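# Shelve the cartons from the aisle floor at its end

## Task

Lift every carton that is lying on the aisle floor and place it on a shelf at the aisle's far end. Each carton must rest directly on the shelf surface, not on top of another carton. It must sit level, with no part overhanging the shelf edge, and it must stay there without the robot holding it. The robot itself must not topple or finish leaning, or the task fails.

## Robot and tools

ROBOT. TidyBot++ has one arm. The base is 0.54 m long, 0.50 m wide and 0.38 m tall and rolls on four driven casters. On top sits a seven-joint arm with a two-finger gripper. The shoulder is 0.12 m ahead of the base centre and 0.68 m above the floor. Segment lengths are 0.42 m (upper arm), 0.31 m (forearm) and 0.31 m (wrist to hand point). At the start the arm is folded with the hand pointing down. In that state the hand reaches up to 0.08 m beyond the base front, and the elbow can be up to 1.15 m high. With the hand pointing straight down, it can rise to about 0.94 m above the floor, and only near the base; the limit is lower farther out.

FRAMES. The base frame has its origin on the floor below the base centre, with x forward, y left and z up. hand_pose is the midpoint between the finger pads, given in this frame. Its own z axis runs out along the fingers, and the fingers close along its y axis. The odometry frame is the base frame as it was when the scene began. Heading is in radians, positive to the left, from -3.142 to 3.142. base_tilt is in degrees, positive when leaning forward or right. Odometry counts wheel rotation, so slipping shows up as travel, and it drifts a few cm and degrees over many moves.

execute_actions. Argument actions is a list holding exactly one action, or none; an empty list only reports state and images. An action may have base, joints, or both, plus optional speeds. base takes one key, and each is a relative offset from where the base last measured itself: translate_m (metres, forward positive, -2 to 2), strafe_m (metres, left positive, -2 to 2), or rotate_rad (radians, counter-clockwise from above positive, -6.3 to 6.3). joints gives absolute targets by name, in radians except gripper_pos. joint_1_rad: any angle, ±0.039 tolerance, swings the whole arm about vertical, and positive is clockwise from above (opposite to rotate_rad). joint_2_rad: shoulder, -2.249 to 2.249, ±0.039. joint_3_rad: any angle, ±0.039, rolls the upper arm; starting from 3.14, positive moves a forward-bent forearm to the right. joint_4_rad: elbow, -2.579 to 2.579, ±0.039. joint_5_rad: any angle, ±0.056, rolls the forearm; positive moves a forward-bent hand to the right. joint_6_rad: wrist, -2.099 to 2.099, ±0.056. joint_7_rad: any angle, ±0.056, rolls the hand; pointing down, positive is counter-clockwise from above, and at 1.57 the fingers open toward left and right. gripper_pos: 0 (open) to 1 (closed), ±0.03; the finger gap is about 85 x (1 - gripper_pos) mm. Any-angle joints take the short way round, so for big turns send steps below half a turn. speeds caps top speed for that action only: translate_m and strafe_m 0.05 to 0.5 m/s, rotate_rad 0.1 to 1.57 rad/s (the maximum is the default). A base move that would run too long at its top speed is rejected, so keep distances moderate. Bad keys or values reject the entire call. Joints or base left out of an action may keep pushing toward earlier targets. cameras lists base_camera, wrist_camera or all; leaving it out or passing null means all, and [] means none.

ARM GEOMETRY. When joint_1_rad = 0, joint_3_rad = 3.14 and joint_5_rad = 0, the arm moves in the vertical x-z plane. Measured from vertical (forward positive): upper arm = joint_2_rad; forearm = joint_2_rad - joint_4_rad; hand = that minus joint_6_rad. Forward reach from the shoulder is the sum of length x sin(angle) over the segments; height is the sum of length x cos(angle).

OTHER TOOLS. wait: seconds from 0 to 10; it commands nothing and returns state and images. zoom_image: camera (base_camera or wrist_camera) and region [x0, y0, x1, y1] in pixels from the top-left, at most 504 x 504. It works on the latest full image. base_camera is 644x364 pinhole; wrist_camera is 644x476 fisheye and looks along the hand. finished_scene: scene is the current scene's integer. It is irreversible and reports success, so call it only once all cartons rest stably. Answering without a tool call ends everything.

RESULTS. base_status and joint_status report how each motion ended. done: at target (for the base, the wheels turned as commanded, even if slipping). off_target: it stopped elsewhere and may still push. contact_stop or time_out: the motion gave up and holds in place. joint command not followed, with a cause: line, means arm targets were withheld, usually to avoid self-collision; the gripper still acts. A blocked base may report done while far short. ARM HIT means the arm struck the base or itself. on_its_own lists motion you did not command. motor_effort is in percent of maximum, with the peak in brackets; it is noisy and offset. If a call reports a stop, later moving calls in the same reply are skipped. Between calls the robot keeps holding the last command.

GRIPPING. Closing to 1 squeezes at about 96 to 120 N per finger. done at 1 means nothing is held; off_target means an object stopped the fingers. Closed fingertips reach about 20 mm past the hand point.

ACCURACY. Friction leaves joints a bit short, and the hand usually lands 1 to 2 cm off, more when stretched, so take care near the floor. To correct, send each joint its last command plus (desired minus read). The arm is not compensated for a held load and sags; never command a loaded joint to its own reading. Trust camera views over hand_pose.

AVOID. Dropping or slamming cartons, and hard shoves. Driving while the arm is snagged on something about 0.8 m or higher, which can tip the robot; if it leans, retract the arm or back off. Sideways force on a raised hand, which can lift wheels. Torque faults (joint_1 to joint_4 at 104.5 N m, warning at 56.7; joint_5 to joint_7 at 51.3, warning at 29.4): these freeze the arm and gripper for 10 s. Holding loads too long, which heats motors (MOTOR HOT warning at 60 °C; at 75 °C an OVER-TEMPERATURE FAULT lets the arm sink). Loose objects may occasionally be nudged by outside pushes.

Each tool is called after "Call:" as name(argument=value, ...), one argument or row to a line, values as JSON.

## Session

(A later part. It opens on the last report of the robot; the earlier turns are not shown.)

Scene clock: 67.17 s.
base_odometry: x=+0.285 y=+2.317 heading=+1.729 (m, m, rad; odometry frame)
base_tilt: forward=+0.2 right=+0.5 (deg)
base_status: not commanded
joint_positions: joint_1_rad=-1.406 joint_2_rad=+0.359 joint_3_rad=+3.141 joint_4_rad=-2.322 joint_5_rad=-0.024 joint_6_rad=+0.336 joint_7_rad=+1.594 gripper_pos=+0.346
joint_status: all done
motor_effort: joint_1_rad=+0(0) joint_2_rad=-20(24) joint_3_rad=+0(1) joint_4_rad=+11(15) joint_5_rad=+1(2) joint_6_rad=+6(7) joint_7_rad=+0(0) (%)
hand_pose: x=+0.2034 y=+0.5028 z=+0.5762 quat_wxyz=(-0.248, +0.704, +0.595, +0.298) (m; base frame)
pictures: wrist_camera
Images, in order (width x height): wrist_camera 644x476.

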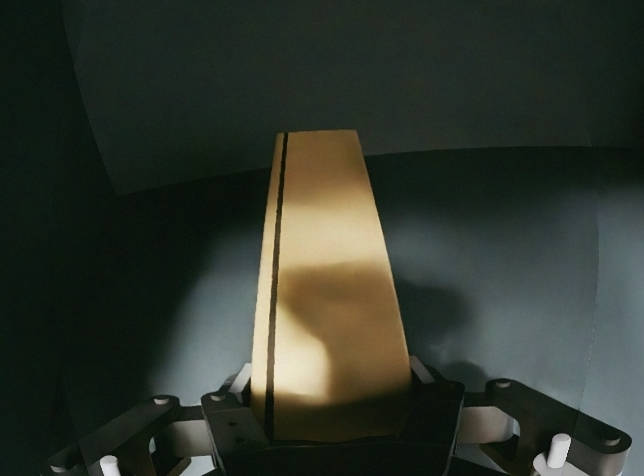

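Call:
execute_actions(
  actions=[
    {"joints":{"gripper_pos":0,"joint_2_rad":0.36}},
  ],
  cameras=[],
)

Call:
execute_actions(
  actions=[
    {"base":{"strafe_m":-0.1},"joints":{"joint_2_rad":0.0,"joint_4_rad":-2.4,"joint_6_rad":0.0}},
  ],
  cameras=["wrist_camera"],
)

Scene clock: 68.57 s.
base_odometry: x=+0.285 y=+2.317 heading=+1.729 (m, m, rad; odometry frame)
base_tilt: forward=+0.1 right=+0.5 (deg)
base_status: not commanded
joint_positions: joint_1_rad=-1.406 joint_2_rad=+0.358 joint_3_rad=+3.141 joint_4_rad=-2.328 joint_5_rad=-0.024 joint_6_rad=+0.336 joint_7_rad=+1.594 gripper_pos=+0.000
joint_status: all done
motor_effort: joint_1_rad=+0(0) joint_2_rad=-23(24) joint_3_rad=+0(1) joint_4_rad=+13(13) joint_5_rad=+1(1) joint_6_rad=+7(7) joint_7_rad=-1(1) (%)
hand_pose: x=+0.2030 y=+0.5003 z=+0.5748 quat_wxyz=(-0.246, +0.704, +0.596, +0.296) (m; base frame)
pictures: none
No camera images: the call's "cameras" was empty. Leave "cameras" out to get every camera's image.

Scene clock: 70.07 s.
base_odometry: x=+0.384 y=+2.332 heading=+1.729 (m, m, rad; odometry frame)
base_tilt: forward=+0.1 right=+0.6 (deg)
base_status: done
joint_positions: joint_1_rad=-1.407 joint_2_rad=+0.015 joint_3_rad=+3.141 joint_4_rad=-2.388 joint_5_rad=-0.024 joint_6_rad=+0.042 joint_7_rad=+1.594 gripper_pos=+0.000
joint_status: all done
motor_effort: joint_1_rad=+0(1) joint_2_rad=-15(25) joint_3_rad=+0(1) joint_4_rad=+16(17) joint_5_rad=+1(1) joint_6_rad=+8(7) joint_7_rad=+0(1) (%)
hand_pose: x=+0.1891 y=+0.4314 z=+0.6489 quat_wxyz=(-0.246, +0.705, +0.598, +0.290) (m; base frame)
pictures: wrist_camera
Images, in order (width x height): wrist_camera 644x476.

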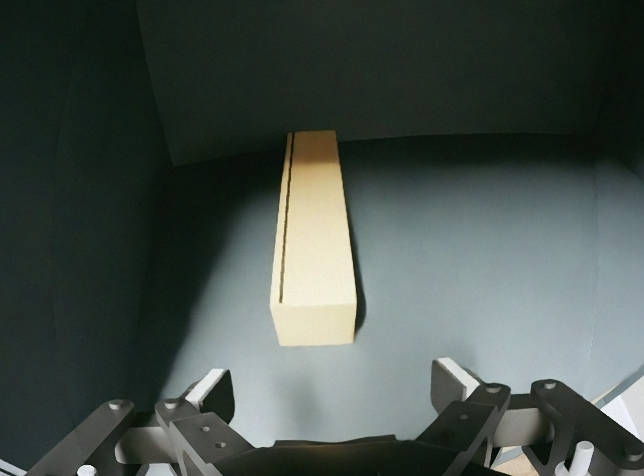

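Call:
finished_scene(
  scene=1,
)

The scene is finished: the task was done.


## Next scene

The same job, from a new start.

Call:
execute_actions(
  actions=[
    {"joints":{"joint_6_rad":0.3,"joint_1_rad":0,"joint_5_rad":0,"joint_7_rad":1.59,"joint_3_rad":3.14}},
  ],
)

Scene clock: 1.50 s.
base_odometry: x=+0.000 y=+0.000 heading=+0.000 (m, m, rad; odometry frame)
base_tilt: forward=+0.2 right=+0.5 (deg)
base_status: not commanded
joint_positions: joint_1_rad=+0.018 joint_2_rad=-0.324 joint_3_rad=+3.152 joint_4_rad=-2.554 joint_5_rad=+0.011 joint_6_rad=+0.281 joint_7_rad=+1.561 gripper_pos=+0.000
joint_status: all done
motor_effort: joint_1_rad=+1(1) joint_2_rad=-6(6) joint_3_rad=+0(0) joint_4_rad=+19(19) joint_5_rad=+1(1) joint_6_rad=+9(9) joint_7_rad=-1(0) (%)
hand_pose: x=+0.5230 y=-0.0091 z=+0.7736 quat_wxyz=(+0.005, +0.827, -0.011, +0.562) (m; base frame)
pictures: base_camera, wrist_camera
Images, in order (width x height): base_camera 644x364, wrist_camera 644x476.

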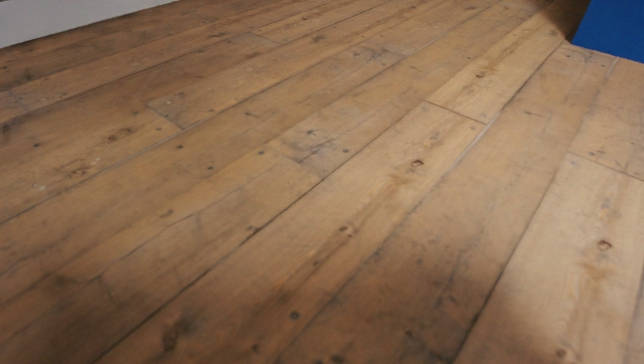

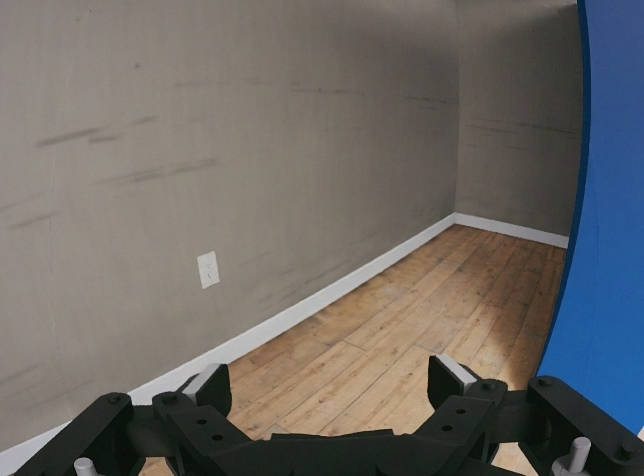

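Call:
execute_actions(
  actions=[
    {"base":{"rotate_rad":-0.72}},
  ],
)

Call:
execute_actions(
  actions=[
    {"base":{"strafe_m":-0.6}},
  ],
)

Scene clock: 3.60 s.
base_odometry: x=+0.000 y=+0.000 heading=-0.720 (m, m, rad; odometry frame)
base_tilt: forward=+0.2 right=+0.5 (deg)
base_status: done
joint_positions: joint_1_rad=+0.014 joint_2_rad=-0.324 joint_3_rad=+3.148 joint_4_rad=-2.554 joint_5_rad=+0.011 joint_6_rad=+0.281 joint_7_rad=+1.561 gripper_pos=+0.000
joint_status: not commanded
motor_effort: joint_1_rad=+0(1) joint_2_rad=-6(6) joint_3_rad=+0(2) joint_4_rad=+19(19) joint_5_rad=+1(1) joint_6_rad=+9(9) joint_7_rad=+0(1) (%)
hand_pose: x=+0.5230 y=-0.0059 z=+0.7736 quat_wxyz=(+0.004, +0.827, -0.008, +0.562) (m; base frame)
pictures: base_camera, wrist_camera
Images, in order (width x height): base_camera 644x364, wrist_camera 644x476.

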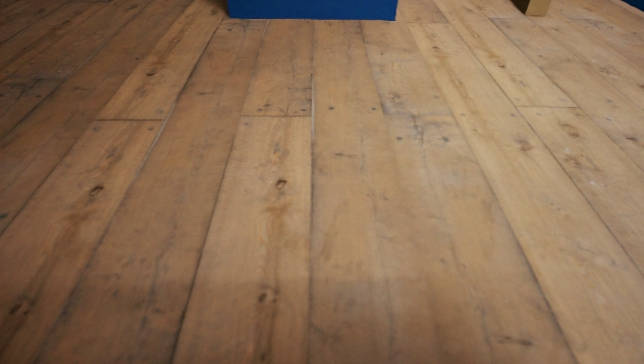

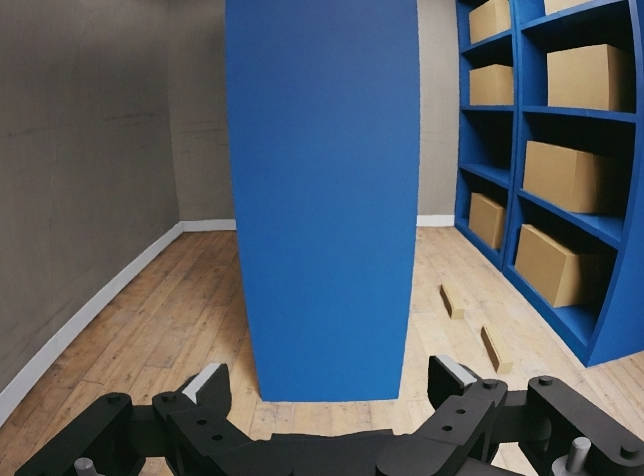

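Scene clock: 6.17 s.
base_odometry: x=-0.396 y=-0.451 heading=-0.720 (m, m, rad; odometry frame)
base_tilt: forward=+0.1 right=+0.5 (deg)
base_status: done
joint_positions: joint_1_rad=+0.014 joint_2_rad=-0.324 joint_3_rad=+3.146 joint_4_rad=-2.554 joint_5_rad=+0.011 joint_6_rad=+0.281 joint_7_rad=+1.561 gripper_pos=+0.000
joint_status: not commanded
motor_effort: joint_1_rad=+0(1) joint_2_rad=-6(6) joint_3_rad=+0(2) joint_4_rad=+20(19) joint_5_rad=+1(1) joint_6_rad=+9(9) joint_7_rad=+0(1) (%)
hand_pose: x=+0.5230 y=-0.0054 z=+0.7736 quat_wxyz=(+0.004, +0.827, -0.007, +0.562) (m; base frame)
pictures: base_camera, wrist_camera
Images, in order (width x height): base_camera 644x364, wrist_camera 644x476.

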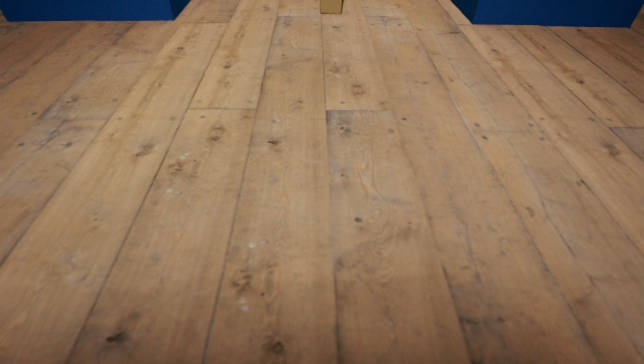

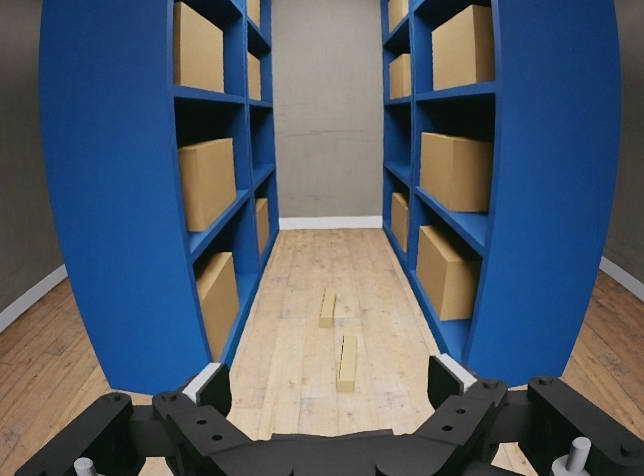

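Call:
execute_actions(
  actions=[
    {"base":{"translate_m":0.56},"joints":{"joint_1_rad":0.095,"joint_2_rad":1.69,"joint_4_rad":-1.16,"joint_6_rad":0.5}},
  ],
)

Scene clock: 12.10 s.
base_odometry: x=+0.025 y=-0.821 heading=-0.721 (m, m, rad; odometry frame)
base_tilt: forward=+0.2 right=+0.5 (deg)
base_status: done
joint_positions: joint_1_rad=+0.077 joint_2_rad=+1.682 joint_3_rad=+3.146 joint_4_rad=-1.171 joint_5_rad=+0.011 joint_6_rad=+0.456 joint_7_rad=+1.561 gripper_pos=+0.000
joint_status: all done
motor_effort: joint_1_rad=+0(0) joint_2_rad=-45(47) joint_3_rad=-1(1) joint_4_rad=+9(19) joint_5_rad=+1(1) joint_6_rad=+7(9) joint_7_rad=-1(1) (%)
hand_pose: x=+0.8349 y=-0.0547 z=+0.1042 quat_wxyz=(+0.014, +0.931, -0.034, +0.363) (m; base frame)
pictures: base_camera, wrist_camera
Images, in order (width x height): base_camera 644x364, wrist_camera 644x476.

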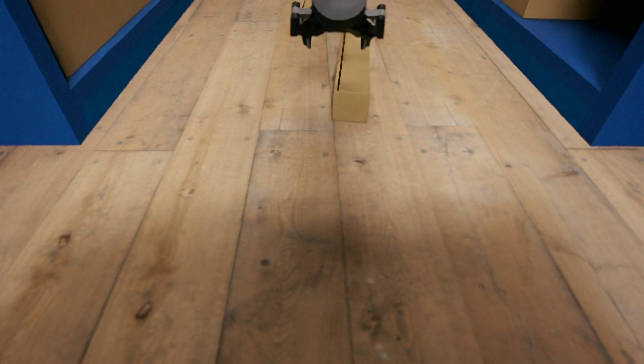

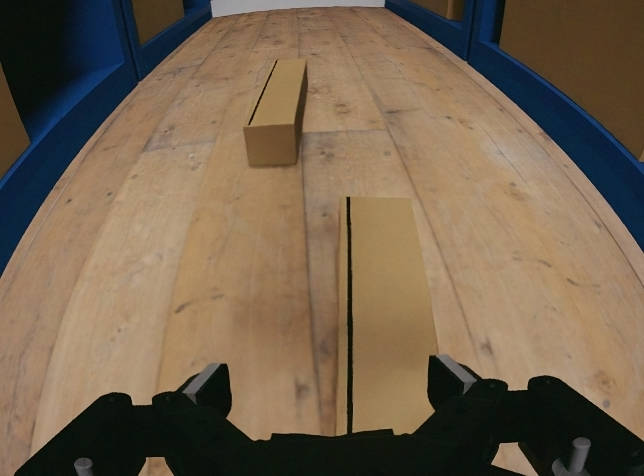

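Call:
execute_actions(
  actions=[
    {"base":{"strafe_m":-0.033}},
  ],
  cameras=["wrist_camera"],
)

Call:
execute_actions(
  actions=[
    {"joints":{"joint_2_rad":1.865,"joint_4_rad":-0.94,"joint_6_rad":0.385}},
  ],
)

Scene clock: 14.13 s.
base_odometry: x=+0.003 y=-0.846 heading=-0.721 (m, m, rad; odometry frame)
base_tilt: forward=+0.2 right=+0.5 (deg)
base_status: done
joint_positions: joint_1_rad=+0.095 joint_2_rad=+1.682 joint_3_rad=+3.145 joint_4_rad=-1.170 joint_5_rad=+0.011 joint_6_rad=+0.456 joint_7_rad=+1.561 gripper_pos=+0.000
joint_status: not commanded
motor_effort: joint_1_rad=+0(3) joint_2_rad=-45(45) joint_3_rad=-1(2) joint_4_rad=+9(9) joint_5_rad=+1(1) joint_6_rad=+7(7) joint_7_rad=+0(1) (%)
hand_pose: x=+0.8345 y=-0.0672 z=+0.1046 quat_wxyz=(+0.017, +0.931, -0.043, +0.363) (m; base frame)
pictures: wrist_camera
Images, in order (width x height): wrist_camera 644x476.

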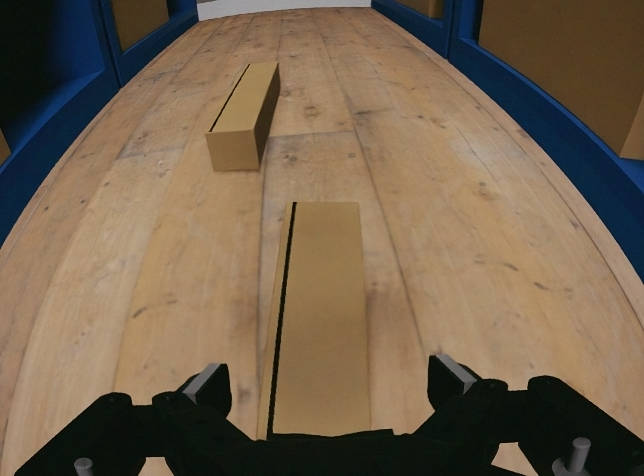

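Scene clock: 15.70 s.
base_odometry: x=+0.003 y=-0.846 heading=-0.721 (m, m, rad; odometry frame)
base_tilt: forward=+0.2 right=+0.5 (deg)
base_status: not commanded
joint_positions: joint_1_rad=+0.095 joint_2_rad=+1.859 joint_3_rad=+3.145 joint_4_rad=-0.949 joint_5_rad=+0.011 joint_6_rad=+0.425 joint_7_rad=+1.561 gripper_pos=+0.000
joint_status: all done
motor_effort: joint_1_rad=+0(1) joint_2_rad=-44(47) joint_3_rad=-1(1) joint_4_rad=+11(12) joint_5_rad=+1(1) joint_6_rad=+7(8) joint_7_rad=+0(0) (%)
hand_pose: x=+0.8360 y=-0.0671 z=+0.0389 quat_wxyz=(+0.017, +0.928, -0.042, +0.370) (m; base frame)
pictures: base_camera, wrist_camera
Images, in order (width x height): base_camera 644x364, wrist_camera 644x476.

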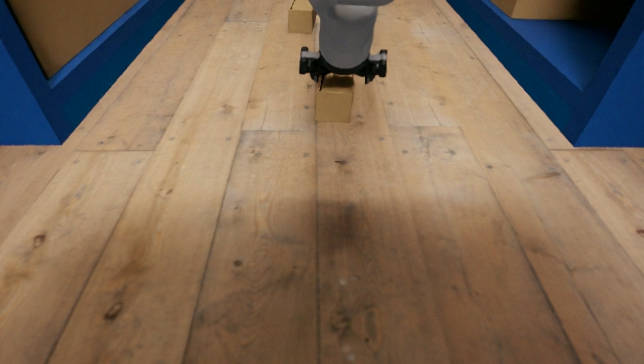

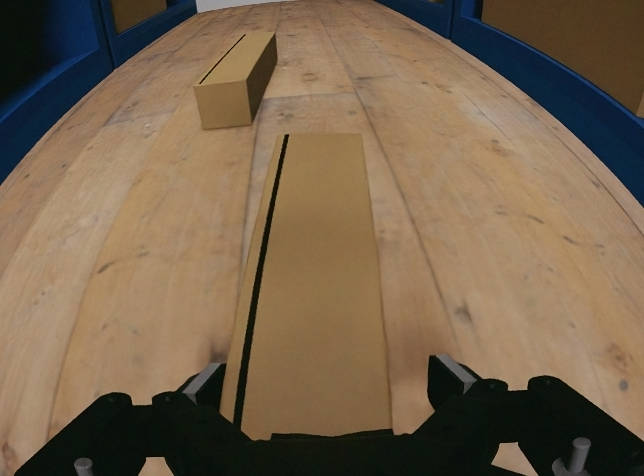

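Call:
execute_actions(
  actions=[
    {"joints":{"gripper_pos":1}},
  ],
  cameras=[],
)

Call:
execute_actions(
  actions=[
    {"base":{"strafe_m":0.02},"joints":{"joint_1_rad":0.01,"joint_2_rad":1.785,"joint_4_rad":-1.0}},
  ],
)

Scene clock: 17.13 s.
base_odometry: x=+0.003 y=-0.846 heading=-0.721 (m, m, rad; odometry frame)
base_tilt: forward=+0.2 right=+0.6 (deg)
base_status: not commanded
joint_positions: joint_1_rad=+0.095 joint_2_rad=+1.858 joint_3_rad=+3.145 joint_4_rad=-0.947 joint_5_rad=+0.011 joint_6_rad=+0.424 joint_7_rad=+1.561 gripper_pos=+0.345
joint_status: gripper_pos off_target (ended at +0.345, target +1.000)
motor_effort: joint_1_rad=+0(0) joint_2_rad=-43(46) joint_3_rad=-1(1) joint_4_rad=+10(10) joint_5_rad=+1(1) joint_6_rad=+7(8) joint_7_rad=-1(1) (%)
hand_pose: x=+0.8380 y=-0.0673 z=+0.0405 quat_wxyz=(+0.017, +0.927, -0.042, +0.371) (m; base frame)
pictures: none
No camera images: the call's "cameras" was empty. Leave "cameras" out to get every camera's image.

Scene clock: 18.27 s.
base_odometry: x=+0.016 y=-0.830 heading=-0.721 (m, m, rad; odometry frame)
base_tilt: forward=+0.2 right=+0.5 (deg)
base_status: done
joint_positions: joint_1_rad=+0.006 joint_2_rad=+1.801 joint_3_rad=+3.138 joint_4_rad=-0.997 joint_5_rad=+0.011 joint_6_rad=+0.424 joint_7_rad=+1.561 gripper_pos=+0.345
joint_status: all done
motor_effort: joint_1_rad=+1(4) joint_2_rad=-46(47) joint_3_rad=-1(3) joint_4_rad=+12(12) joint_5_rad=+1(1) joint_6_rad=+7(8) joint_7_rad=+0(0) (%)
hand_pose: x=+0.8508 y=+0.0000 z=+0.0658 quat_wxyz=(-0.002, +0.927, -0.003, +0.375) (m; base frame)
pictures: base_camera, wrist_camera
Images, in order (width x height): base_camera 644x364, wrist_camera 644x476.

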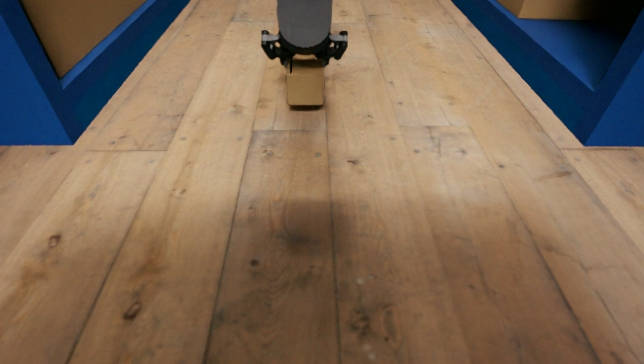

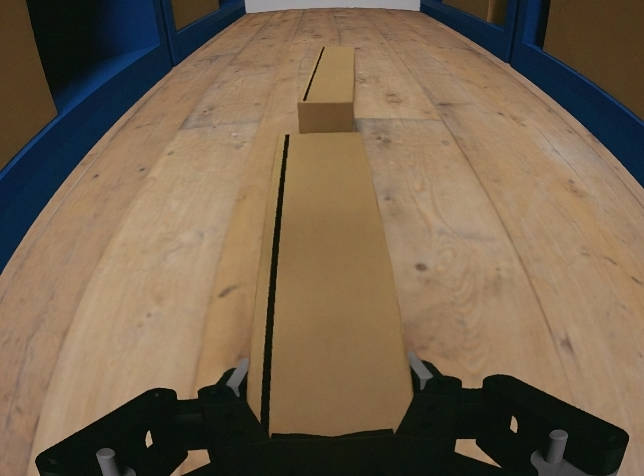

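Shift slightly right so the right corner is contacted.

Call:
execute_actions(
  actions=[
    {"base":{"translate_m":0.4},"speeds":{"translate_m":0.15},"joints":{"joint_1_rad":0.035}},
  ],
)

Scene clock: 21.83 s.
base_odometry: x=+0.317 y=-1.095 heading=-0.721 (m, m, rad; odometry frame)
base_tilt: forward=+0.2 right=+0.5 (deg)
base_status: done
joint_positions: joint_1_rad=+0.024 joint_2_rad=+1.799 joint_3_rad=+3.138 joint_4_rad=-0.999 joint_5_rad=+0.011 joint_6_rad=+0.424 joint_7_rad=+1.561 gripper_pos=+0.345
joint_status: all done
motor_effort: joint_1_rad=+0(2) joint_2_rad=-45(47) joint_3_rad=-1(1) joint_4_rad=+11(11) joint_5_rad=+1(1) joint_6_rad=+8(7) joint_7_rad=-1(1) (%)
hand_pose: x=+0.8511 y=-0.0133 z=+0.0669 quat_wxyz=(+0.001, +0.927, -0.011, +0.375) (m; base frame)
pictures: base_camera, wrist_camera
Images, in order (width x height): base_camera 644x364, wrist_camera 644x476.

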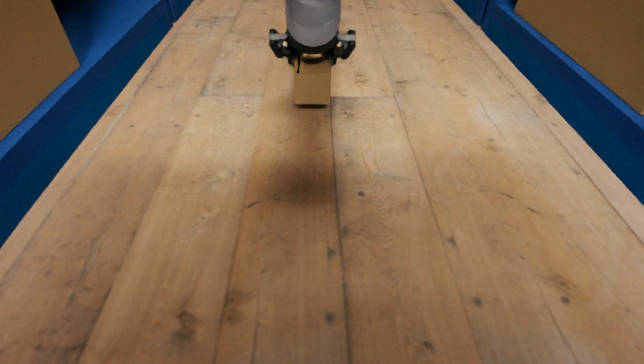

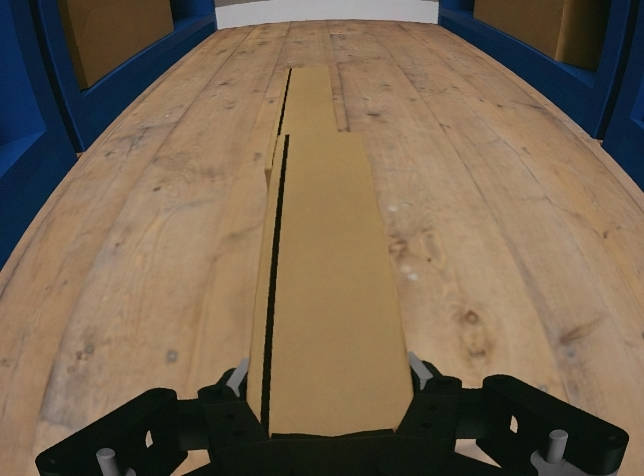

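Call:
execute_actions(
  actions=[
    {"base":{"translate_m":0.63},"speeds":{"translate_m":0.3}},
  ],
  cameras=[],
)

Call:
execute_actions(
  actions=[
    {"base":{"translate_m":-0.02},"joints":{"joint_2_rad":0.18,"joint_4_rad":-2.285,"joint_6_rad":0.07}},
  ],
  cameras=["base_camera"],
)

Call:
execute_actions(
  actions=[
    {"base":{"translate_m":0.64},"joints":{"joint_1_rad":-0.3}},
  ],
)

Scene clock: 25.67 s.
base_odometry: x=+0.790 y=-1.511 heading=-0.721 (m, m, rad; odometry frame)
base_tilt: forward=+0.2 right=+0.5 (deg)
base_status: done
joint_positions: joint_1_rad=+0.024 joint_2_rad=+1.798 joint_3_rad=+3.138 joint_4_rad=-1.000 joint_5_rad=+0.011 joint_6_rad=+0.424 joint_7_rad=+1.561 gripper_pos=+0.345
joint_status: not commanded
motor_effort: joint_1_rad=+0(2) joint_2_rad=-45(47) joint_3_rad=-1(2) joint_4_rad=+10(12) joint_5_rad=+1(1) joint_6_rad=+7(8) joint_7_rad=-1(1) (%)
hand_pose: x=+0.8508 y=-0.0135 z=+0.0671 quat_wxyz=(+0.001, +0.927, -0.011, +0.374) (m; base frame)
pictures: none
No camera images: the call's "cameras" was empty. Leave "cameras" out to get every camera's image.

Scene clock: 28.50 s.
base_odometry: x=+0.775 y=-1.498 heading=-0.721 (m, m, rad; odometry frame)
base_tilt: forward=+0.2 right=+0.5 (deg)
base_status: done
joint_positions: joint_1_rad=+0.024 joint_2_rad=+0.195 joint_3_rad=+3.138 joint_4_rad=-2.278 joint_5_rad=+0.011 joint_6_rad=+0.111 joint_7_rad=+1.561 gripper_pos=+0.345
joint_status: all done
motor_effort: joint_1_rad=+0(2) joint_2_rad=-21(49) joint_3_rad=+0(2) joint_4_rad=+16(15) joint_5_rad=+1(1) joint_6_rad=+7(7) joint_7_rad=-1(2) (%)
hand_pose: x=+0.6140 y=-0.0085 z=+0.6262 quat_wxyz=(+0.003, +0.925, -0.009, +0.380) (m; base frame)
pictures: base_camera
Images, in order (width x height): base_camera 644x364.

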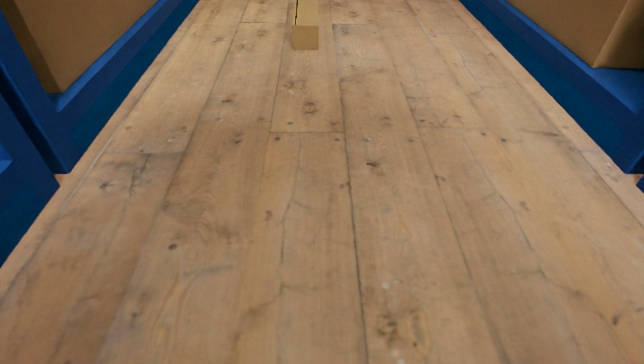

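Scene clock: 31.13 s.
base_odometry: x=+1.255 y=-1.921 heading=-0.722 (m, m, rad; odometry frame)
base_tilt: forward=+0.2 right=+0.5 (deg)
base_status: done
joint_positions: joint_1_rad=-0.287 joint_2_rad=+0.194 joint_3_rad=+3.138 joint_4_rad=-2.282 joint_5_rad=+0.011 joint_6_rad=+0.109 joint_7_rad=+1.561 gripper_pos=+0.345
joint_status: all done
motor_effort: joint_1_rad=+0(2) joint_2_rad=-21(23) joint_3_rad=+0(1) joint_4_rad=+15(16) joint_5_rad=+1(1) joint_6_rad=+7(8) joint_7_rad=+0(0) (%)
hand_pose: x=+0.5905 y=+0.1432 z=+0.6249 quat_wxyz=(-0.055, +0.916, +0.135, +0.373) (m; base frame)
pictures: base_camera, wrist_camera
Images, in order (width x height): base_camera 644x364, wrist_camera 644x476.

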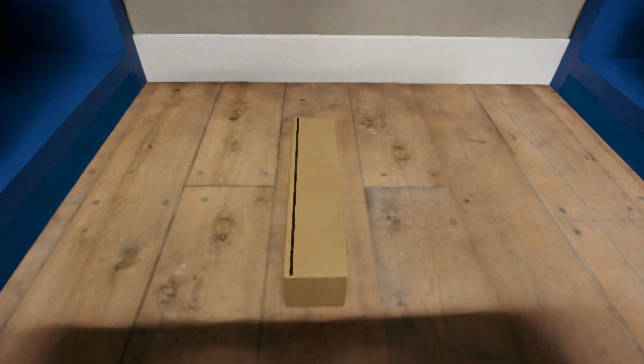

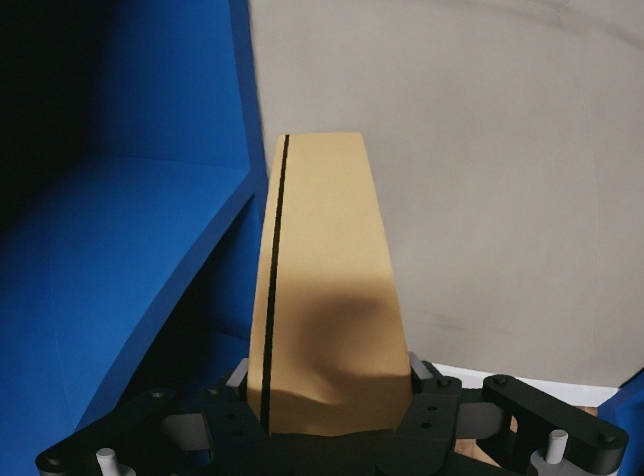

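Looks the same geometry.

Call:
execute_actions(
  actions=[
    {"joints":{"joint_1_rad":-1.5}},
  ],
  cameras=[],
)

Call:
execute_actions(
  actions=[
    {"joints":{"joint_2_rad":0.38,"joint_4_rad":-2.335,"joint_6_rad":0.36}},
  ],
  cameras=["wrist_camera"],
)

Scene clock: 34.00 s.
base_odometry: x=+1.255 y=-1.921 heading=-0.722 (m, m, rad; odometry frame)
base_tilt: forward=+0.2 right=+0.5 (deg)
base_status: not commanded
joint_positions: joint_1_rad=-1.487 joint_2_rad=+0.194 joint_3_rad=+3.138 joint_4_rad=-2.282 joint_5_rad=+0.011 joint_6_rad=+0.109 joint_7_rad=+1.561 gripper_pos=+0.345
joint_status: all done
motor_effort: joint_1_rad=+1(1) joint_2_rad=-21(22) joint_3_rad=+0(1) joint_4_rad=+17(16) joint_5_rad=+1(1) joint_6_rad=+7(7) joint_7_rad=-1(0) (%)
hand_pose: x=+0.1569 y=+0.4913 z=+0.6249 quat_wxyz=(-0.256, +0.680, +0.628, +0.277) (m; base frame)
pictures: none
No camera images: the call's "cameras" was empty. Leave "cameras" out to get every camera's image.

Scene clock: 35.20 s.
base_odometry: x=+1.255 y=-1.921 heading=-0.722 (m, m, rad; odometry frame)
base_tilt: forward=+0.2 right=+0.5 (deg)
base_status: not commanded
joint_positions: joint_1_rad=-1.487 joint_2_rad=+0.357 joint_3_rad=+3.138 joint_4_rad=-2.323 joint_5_rad=+0.011 joint_6_rad=+0.323 joint_7_rad=+1.561 gripper_pos=+0.345
joint_status: all done
motor_effort: joint_1_rad=+0(0) joint_2_rad=-21(26) joint_3_rad=+0(0) joint_4_rad=+11(15) joint_5_rad=+1(1) joint_6_rad=+6(8) joint_7_rad=-1(1) (%)
hand_pose: x=+0.1573 y=+0.5056 z=+0.5743 quat_wxyz=(-0.261, +0.679, +0.627, +0.280) (m; base frame)
pictures: wrist_camera
Images, in order (width x height): wrist_camera 644x476.

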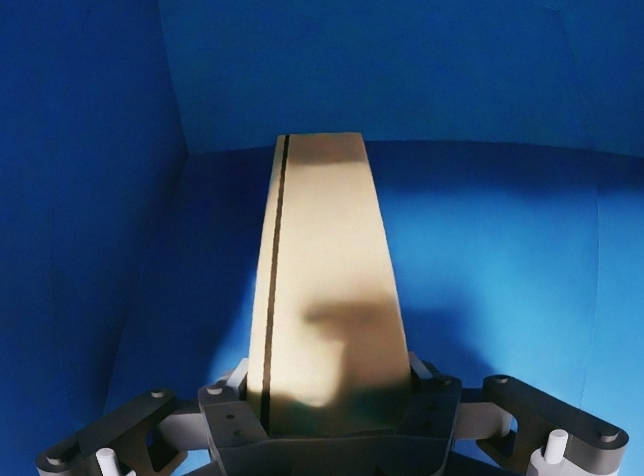

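Call:
execute_actions(
  actions=[
    {"joints":{"gripper_pos":0,"joint_2_rad":0.36}},
  ],
  cameras=[],
)

Call:
execute_actions(
  actions=[
    {"joints":{"joint_2_rad":-0.12,"joint_4_rad":-2.48,"joint_6_rad":-0.1}},
  ],
  cameras=["wrist_camera"],
)

Call:
execute_actions(
  actions=[
    {"joints":{"joint_1_rad":0.02}},
  ],
  cameras=[],
)

Call:
execute_actions(
  actions=[
    {"base":{"translate_m":-0.36},"joints":{"joint_2_rad":1.72,"joint_4_rad":-1.13,"joint_6_rad":0.5}},
  ],
)

Scene clock: 37.30 s.
base_odometry: x=+1.255 y=-1.921 heading=-0.722 (m, m, rad; odometry frame)
base_tilt: forward=+0.2 right=+0.5 (deg)
base_status: not commanded
joint_positions: joint_1_rad=-1.487 joint_2_rad=+0.356 joint_3_rad=+3.138 joint_4_rad=-2.327 joint_5_rad=+0.011 joint_6_rad=+0.324 joint_7_rad=+1.561 gripper_pos=+0.000
joint_status: all done
motor_effort: joint_1_rad=+0(0) joint_2_rad=-24(24) joint_3_rad=+0(0) joint_4_rad=+12(13) joint_5_rad=+1(1) joint_6_rad=+8(7) joint_7_rad=-1(0) (%)
hand_pose: x=+0.1572 y=+0.5038 z=+0.5735 quat_wxyz=(-0.260, +0.679, +0.627, +0.279) (m; base frame)
pictures: none
No camera images: the call's "cameras" was empty. Leave "cameras" out to get every camera's image.

Scene clock: 38.97 s.
base_odometry: x=+1.255 y=-1.921 heading=-0.722 (m, m, rad; odometry frame)
base_tilt: forward=+0.1 right=+0.5 (deg)
base_status: not commanded
joint_positions: joint_1_rad=-1.487 joint_2_rad=-0.106 joint_3_rad=+3.138 joint_4_rad=-2.470 joint_5_rad=+0.011 joint_6_rad=-0.059 joint_7_rad=+1.561 gripper_pos=+0.000
joint_status: all done
motor_effort: joint_1_rad=+0(0) joint_2_rad=-11(25) joint_3_rad=+0(0) joint_4_rad=+16(18) joint_5_rad=+1(1) joint_6_rad=+6(8) joint_7_rad=+0(0) (%)
hand_pose: x=+0.1485 y=+0.3796 z=+0.6416 quat_wxyz=(-0.238, +0.688, +0.635, +0.259) (m; base frame)
pictures: wrist_camera
Images, in order (width x height): wrist_camera 644x476.

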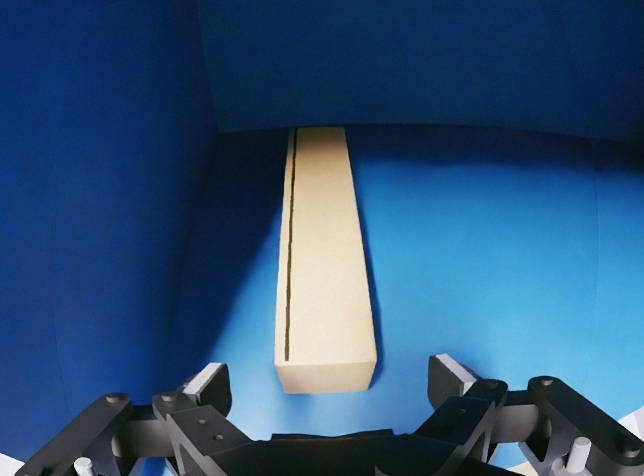

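Scene clock: 41.70 s.
base_odometry: x=+1.255 y=-1.921 heading=-0.722 (m, m, rad; odometry frame)
base_tilt: forward=+0.1 right=+0.5 (deg)
base_status: not commanded
joint_positions: joint_1_rad=+0.005 joint_2_rad=-0.106 joint_3_rad=+3.138 joint_4_rad=-2.470 joint_5_rad=+0.011 joint_6_rad=-0.059 joint_7_rad=+1.561 gripper_pos=+0.000
joint_status: all done
motor_effort: joint_1_rad=+0(0) joint_2_rad=-11(11) joint_3_rad=+0(1) joint_4_rad=+16(16) joint_5_rad=+1(0) joint_6_rad=+6(6) joint_7_rad=+0(1) (%)
hand_pose: x=+0.4998 y=+0.0008 z=+0.6416 quat_wxyz=(+0.001, +0.936, +0.000, +0.351) (m; base frame)
pictures: none
No camera images: the call's "cameras" was empty. Leave "cameras" out to get every camera's image.

Scene clock: 44.70 s.
base_odometry: x=+0.985 y=-1.683 heading=-0.721 (m, m, rad; odometry frame)
base_tilt: forward=+0.2 right=+0.5 (deg)
base_status: done
joint_positions: joint_1_rad=+0.006 joint_2_rad=+1.709 joint_3_rad=+3.138 joint_4_rad=-1.141 joint_5_rad=+0.011 joint_6_rad=+0.455 joint_7_rad=+1.561 gripper_pos=+0.000
joint_status: all done
motor_effort: joint_1_rad=+0(1) joint_2_rad=-44(49) joint_3_rad=-1(1) joint_4_rad=+9(16) joint_5_rad=+1(2) joint_6_rad=+7(8) joint_7_rad=-1(0) (%)
hand_pose: x=+0.8373 y=+0.0007 z=+0.0941 quat_wxyz=(-0.003, +0.931, -0.003, +0.364) (m; base frame)
pictures: base_camera, wrist_camera
Images, in order (width x height): base_camera 644x364, wrist_camera 644x476.

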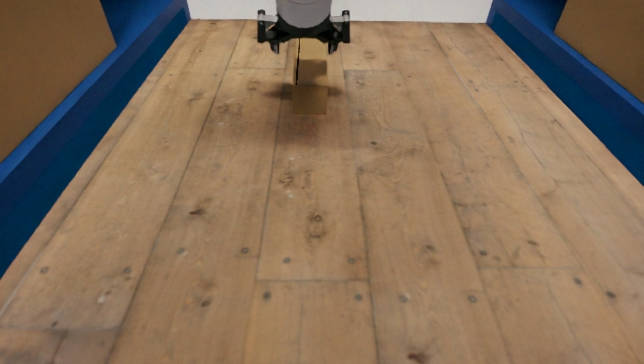

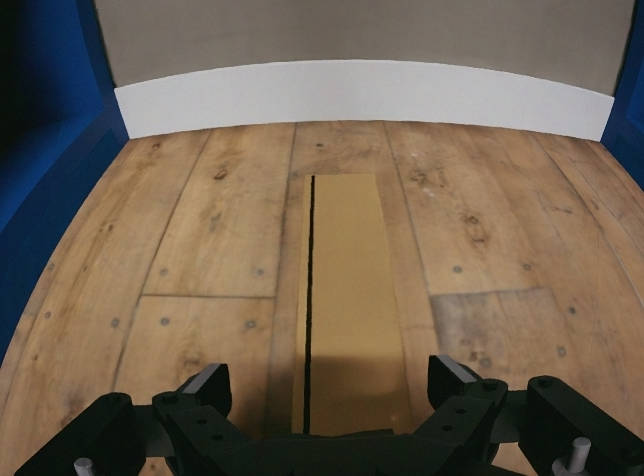

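Call:
execute_actions(
  actions=[
    {"joints":{"joint_1_rad":0.038}},
  ],
  cameras=[],
)

Call:
execute_actions(
  actions=[
    {"joints":{"joint_2_rad":1.865,"joint_4_rad":-0.94,"joint_6_rad":0.385}},
  ],
  cameras=["wrist_camera"],
)

Scene clock: 45.80 s.
base_odometry: x=+0.985 y=-1.683 heading=-0.721 (m, m, rad; odometry frame)
base_tilt: forward=+0.2 right=+0.5 (deg)
base_status: not commanded
joint_positions: joint_1_rad=+0.025 joint_2_rad=+1.709 joint_3_rad=+3.138 joint_4_rad=-1.141 joint_5_rad=+0.011 joint_6_rad=+0.455 joint_7_rad=+1.561 gripper_pos=+0.000
joint_status: all done
motor_effort: joint_1_rad=+0(2) joint_2_rad=-45(45) joint_3_rad=-1(2) joint_4_rad=+9(9) joint_5_rad=+1(1) joint_6_rad=+6(6) joint_7_rad=-1(1) (%)
hand_pose: x=+0.8375 y=-0.0131 z=+0.0944 quat_wxyz=(+0.001, +0.931, -0.012, +0.365) (m; base frame)
pictures: none
No camera images: the call's "cameras" was empty. Leave "cameras" out to get every camera's image.

Scene clock: 47.30 s.
base_odometry: x=+0.985 y=-1.683 heading=-0.721 (m, m, rad; odometry frame)
base_tilt: forward=+0.2 right=+0.5 (deg)
base_status: not commanded
joint_positions: joint_1_rad=+0.025 joint_2_rad=+1.857 joint_3_rad=+3.138 joint_4_rad=-0.949 joint_5_rad=+0.011 joint_6_rad=+0.425 joint_7_rad=+1.561 gripper_pos=+0.000
joint_status: all done
motor_effort: joint_1_rad=+0(0) joint_2_rad=-44(47) joint_3_rad=-1(1) joint_4_rad=+10(11) joint_5_rad=+1(1) joint_6_rad=+6(7) joint_7_rad=+0(1) (%)
hand_pose: x=+0.8409 y=-0.0136 z=+0.0410 quat_wxyz=(+0.001, +0.928, -0.012, +0.371) (m; base frame)
pictures: wrist_camera
Images, in order (width x height): wrist_camera 644x476.

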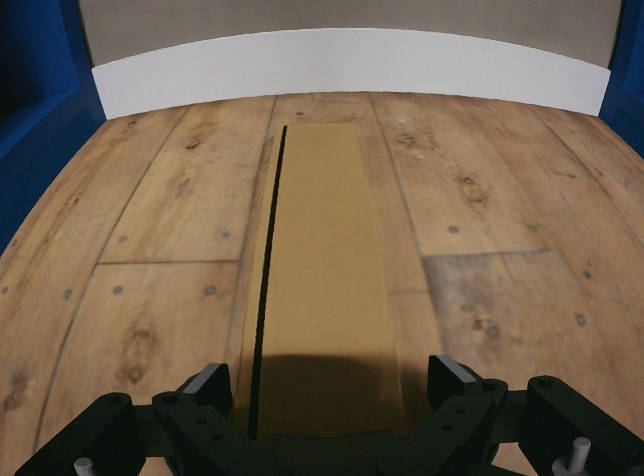

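Call:
execute_actions(
  actions=[
    {"joints":{"gripper_pos":1}},
  ],
  cameras=[],
)

Call:
execute_actions(
  actions=[
    {"base":{"strafe_m":-0.1},"speeds":{"strafe_m":0.05},"joints":{"joint_2_rad":0.2,"joint_4_rad":-2.3,"joint_6_rad":0.1}},
  ],
  cameras=[],
)

Call:
execute_actions(
  actions=[
    {"base":{"translate_m":0.34},"joints":{"joint_1_rad":0.75}},
  ],
)

Scene clock: 49.07 s.
base_odometry: x=+0.985 y=-1.683 heading=-0.721 (m, m, rad; odometry frame)
base_tilt: forward=+0.1 right=+0.6 (deg)
base_status: not commanded
joint_positions: joint_1_rad=+0.025 joint_2_rad=+1.856 joint_3_rad=+3.138 joint_4_rad=-0.947 joint_5_rad=+0.011 joint_6_rad=+0.425 joint_7_rad=+1.561 gripper_pos=+0.345
joint_status: gripper_pos off_target (ended at +0.345, target +1.000)
motor_effort: joint_1_rad=+0(1) joint_2_rad=-44(45) joint_3_rad=-1(1) joint_4_rad=+11(10) joint_5_rad=+1(1) joint_6_rad=+7(8) joint_7_rad=-1(1) (%)
hand_pose: x=+0.8421 y=-0.0136 z=+0.0418 quat_wxyz=(+0.001, +0.928, -0.012, +0.372) (m; base frame)
pictures: none
No camera images: the call's "cameras" was empty. Leave "cameras" out to get every camera's image.

Scene clock: 51.93 s.
base_odometry: x=+0.918 y=-1.758 heading=-0.721 (m, m, rad; odometry frame)
base_tilt: forward=+0.2 right=+0.5 (deg)
base_status: done
joint_positions: joint_1_rad=+0.029 joint_2_rad=+0.216 joint_3_rad=+3.138 joint_4_rad=-2.293 joint_5_rad=+0.011 joint_6_rad=+0.141 joint_7_rad=+1.561 gripper_pos=+0.345
joint_status: all done
motor_effort: joint_1_rad=+0(4) joint_2_rad=-22(50) joint_3_rad=+0(2) joint_4_rad=+14(16) joint_5_rad=+1(1) joint_6_rad=+7(7) joint_7_rad=-1(1) (%)
hand_pose: x=+0.6124 y=-0.0106 z=+0.6168 quat_wxyz=(+0.004, +0.926, -0.011, +0.377) (m; base frame)
pictures: none
No camera images: the call's "cameras" was empty. Leave "cameras" out to get every camera's image.

Scene clock: 53.93 s.
base_odometry: x=+1.174 y=-1.983 heading=-0.722 (m, m, rad; odometry frame)
base_tilt: forward=+0.2 right=+0.5 (deg)
base_status: done
joint_positions: joint_1_rad=+0.733 joint_2_rad=+0.215 joint_3_rad=+3.138 joint_4_rad=-2.296 joint_5_rad=+0.011 joint_6_rad=+0.139 joint_7_rad=+1.561 gripper_pos=+0.345
joint_status: all done
motor_effort: joint_1_rad=+0(1) joint_2_rad=-21(24) joint_3_rad=+0(0) joint_4_rad=+15(16) joint_5_rad=+2(1) joint_6_rad=+7(8) joint_7_rad=-1(1) (%)
hand_pose: x=+0.4869 y=-0.3264 z=+0.6158 quat_wxyz=(+0.133, +0.866, -0.330, +0.351) (m; base frame)
pictures: base_camera, wrist_camera
Images, in order (width x height): base_camera 644x364, wrist_camera 644x476.

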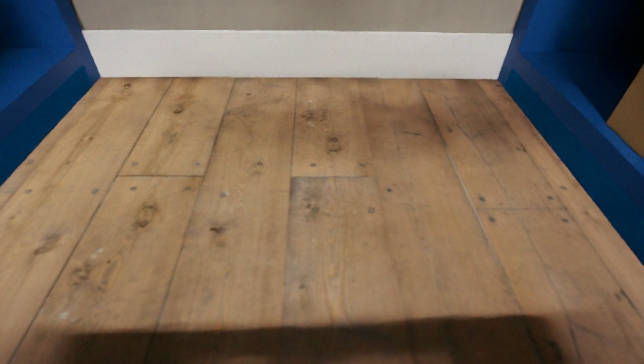

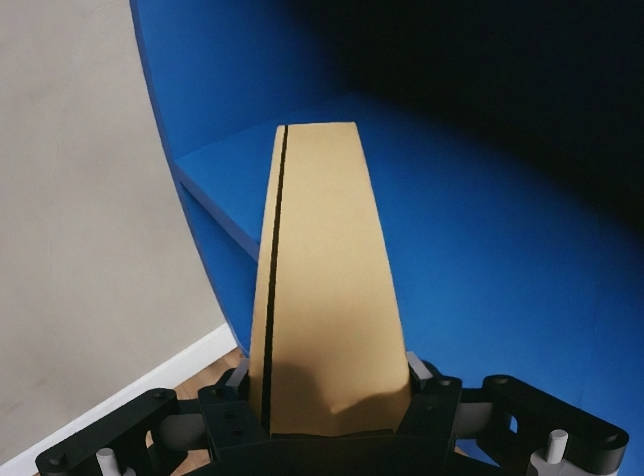

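Call:
execute_actions(
  actions=[
    {"base":{"strafe_m":-0.035},"joints":{"joint_1_rad":1.45}},
  ],
  cameras=[],
)

Call:
execute_actions(
  actions=[
    {"joints":{"joint_2_rad":0.38,"joint_4_rad":-2.335,"joint_6_rad":0.36}},
  ],
  cameras=["wrist_camera"],
)

Call:
execute_actions(
  actions=[
    {"joints":{"gripper_pos":0,"joint_2_rad":0.36}},
  ],
  cameras=[],
)

Call:
execute_actions(
  actions=[
    {"base":{"strafe_m":0.08},"joints":{"joint_2_rad":0.0,"joint_4_rad":-2.4,"joint_6_rad":0.0}},
  ],
  cameras=["wrist_camera"],
)

Scene clock: 56.43 s.
base_odometry: x=+1.151 y=-2.010 heading=-0.722 (m, m, rad; odometry frame)
base_tilt: forward=+0.2 right=+0.5 (deg)
base_status: done
joint_positions: joint_1_rad=+1.437 joint_2_rad=+0.214 joint_3_rad=+3.139 joint_4_rad=-2.296 joint_5_rad=+0.011 joint_6_rad=+0.139 joint_7_rad=+1.561 gripper_pos=+0.345
joint_status: all done
motor_effort: joint_1_rad=+0(1) joint_2_rad=-22(23) joint_3_rad=+0(1) joint_4_rad=+15(17) joint_5_rad=+0(1) joint_6_rad=+7(7) joint_7_rad=+0(1) (%)
hand_pose: x=+0.1878 y=-0.4868 z=+0.6157 quat_wxyz=(+0.246, +0.699, -0.609, +0.284) (m; base frame)
pictures: none
No camera images: the call's "cameras" was empty. Leave "cameras" out to get every camera's image.

Scene clock: 57.57 s.
base_odometry: x=+1.151 y=-2.010 heading=-0.722 (m, m, rad; odometry frame)
base_tilt: forward=+0.1 right=+0.5 (deg)
base_status: not commanded
joint_positions: joint_1_rad=+1.437 joint_2_rad=+0.355 joint_3_rad=+3.139 joint_4_rad=-2.323 joint_5_rad=+0.011 joint_6_rad=+0.324 joint_7_rad=+1.561 gripper_pos=+0.345
joint_status: all done
motor_effort: joint_1_rad=+0(1) joint_2_rad=-22(24) joint_3_rad=+0(1) joint_4_rad=+11(15) joint_5_rad=+1(2) joint_6_rad=+6(7) joint_7_rad=-1(0) (%)
hand_pose: x=+0.1906 y=-0.5025 z=+0.5759 quat_wxyz=(+0.251, +0.696, -0.606, +0.291) (m; base frame)
pictures: wrist_camera
Images, in order (width x height): wrist_camera 644x476.

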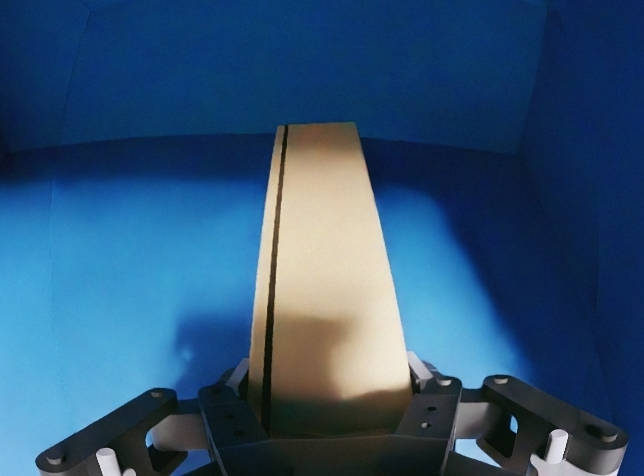

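Scene clock: 58.67 s.
base_odometry: x=+1.151 y=-2.010 heading=-0.722 (m, m, rad; odometry frame)
base_tilt: forward=+0.1 right=+0.6 (deg)
base_status: not commanded
joint_positions: joint_1_rad=+1.437 joint_2_rad=+0.354 joint_3_rad=+3.139 joint_4_rad=-2.325 joint_5_rad=+0.011 joint_6_rad=+0.324 joint_7_rad=+1.561 gripper_pos=+0.000
joint_status: all done
motor_effort: joint_1_rad=+0(0) joint_2_rad=-24(23) joint_3_rad=+0(1) joint_4_rad=+12(12) joint_5_rad=+1(1) joint_6_rad=+7(7) joint_7_rad=-1(1) (%)
hand_pose: x=+0.1904 y=-0.5015 z=+0.5753 quat_wxyz=(+0.251, +0.697, -0.606, +0.290) (m; base frame)
pictures: none
No camera images: the call's "cameras" was empty. Leave "cameras" out to get every camera's image.

Scene clock: 60.17 s.
base_odometry: x=+1.204 y=-1.950 heading=-0.722 (m, m, rad; odometry frame)
base_tilt: forward=+0.1 right=+0.5 (deg)
base_status: done
joint_positions: joint_1_rad=+1.437 joint_2_rad=+0.015 joint_3_rad=+3.139 joint_4_rad=-2.389 joint_5_rad=+0.011 joint_6_rad=+0.042 joint_7_rad=+1.561 gripper_pos=+0.000
joint_status: all done
motor_effort: joint_1_rad=+0(2) joint_2_rad=-15(26) joint_3_rad=+0(1) joint_4_rad=+16(17) joint_5_rad=+1(1) joint_6_rad=+7(8) joint_7_rad=+0(0) (%)
hand_pose: x=+0.1798 y=-0.4324 z=+0.6488 quat_wxyz=(+0.250, +0.697, -0.608, +0.287) (m; base frame)
pictures: wrist_camera
Images, in order (width x height): wrist_camera 644x476.

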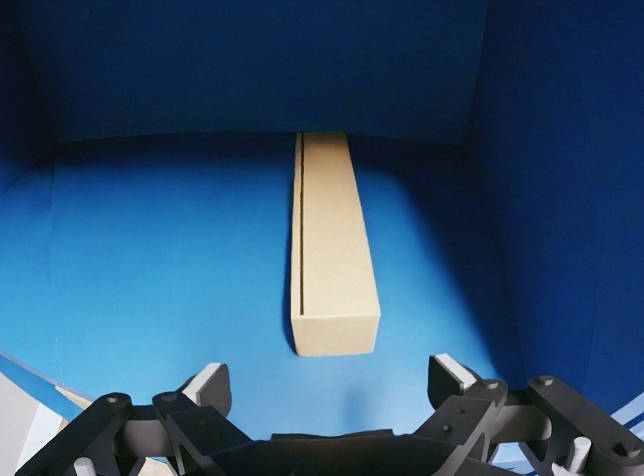

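Call:
finished_scene(
  scene=2,
)

The scene is finished: the task was done.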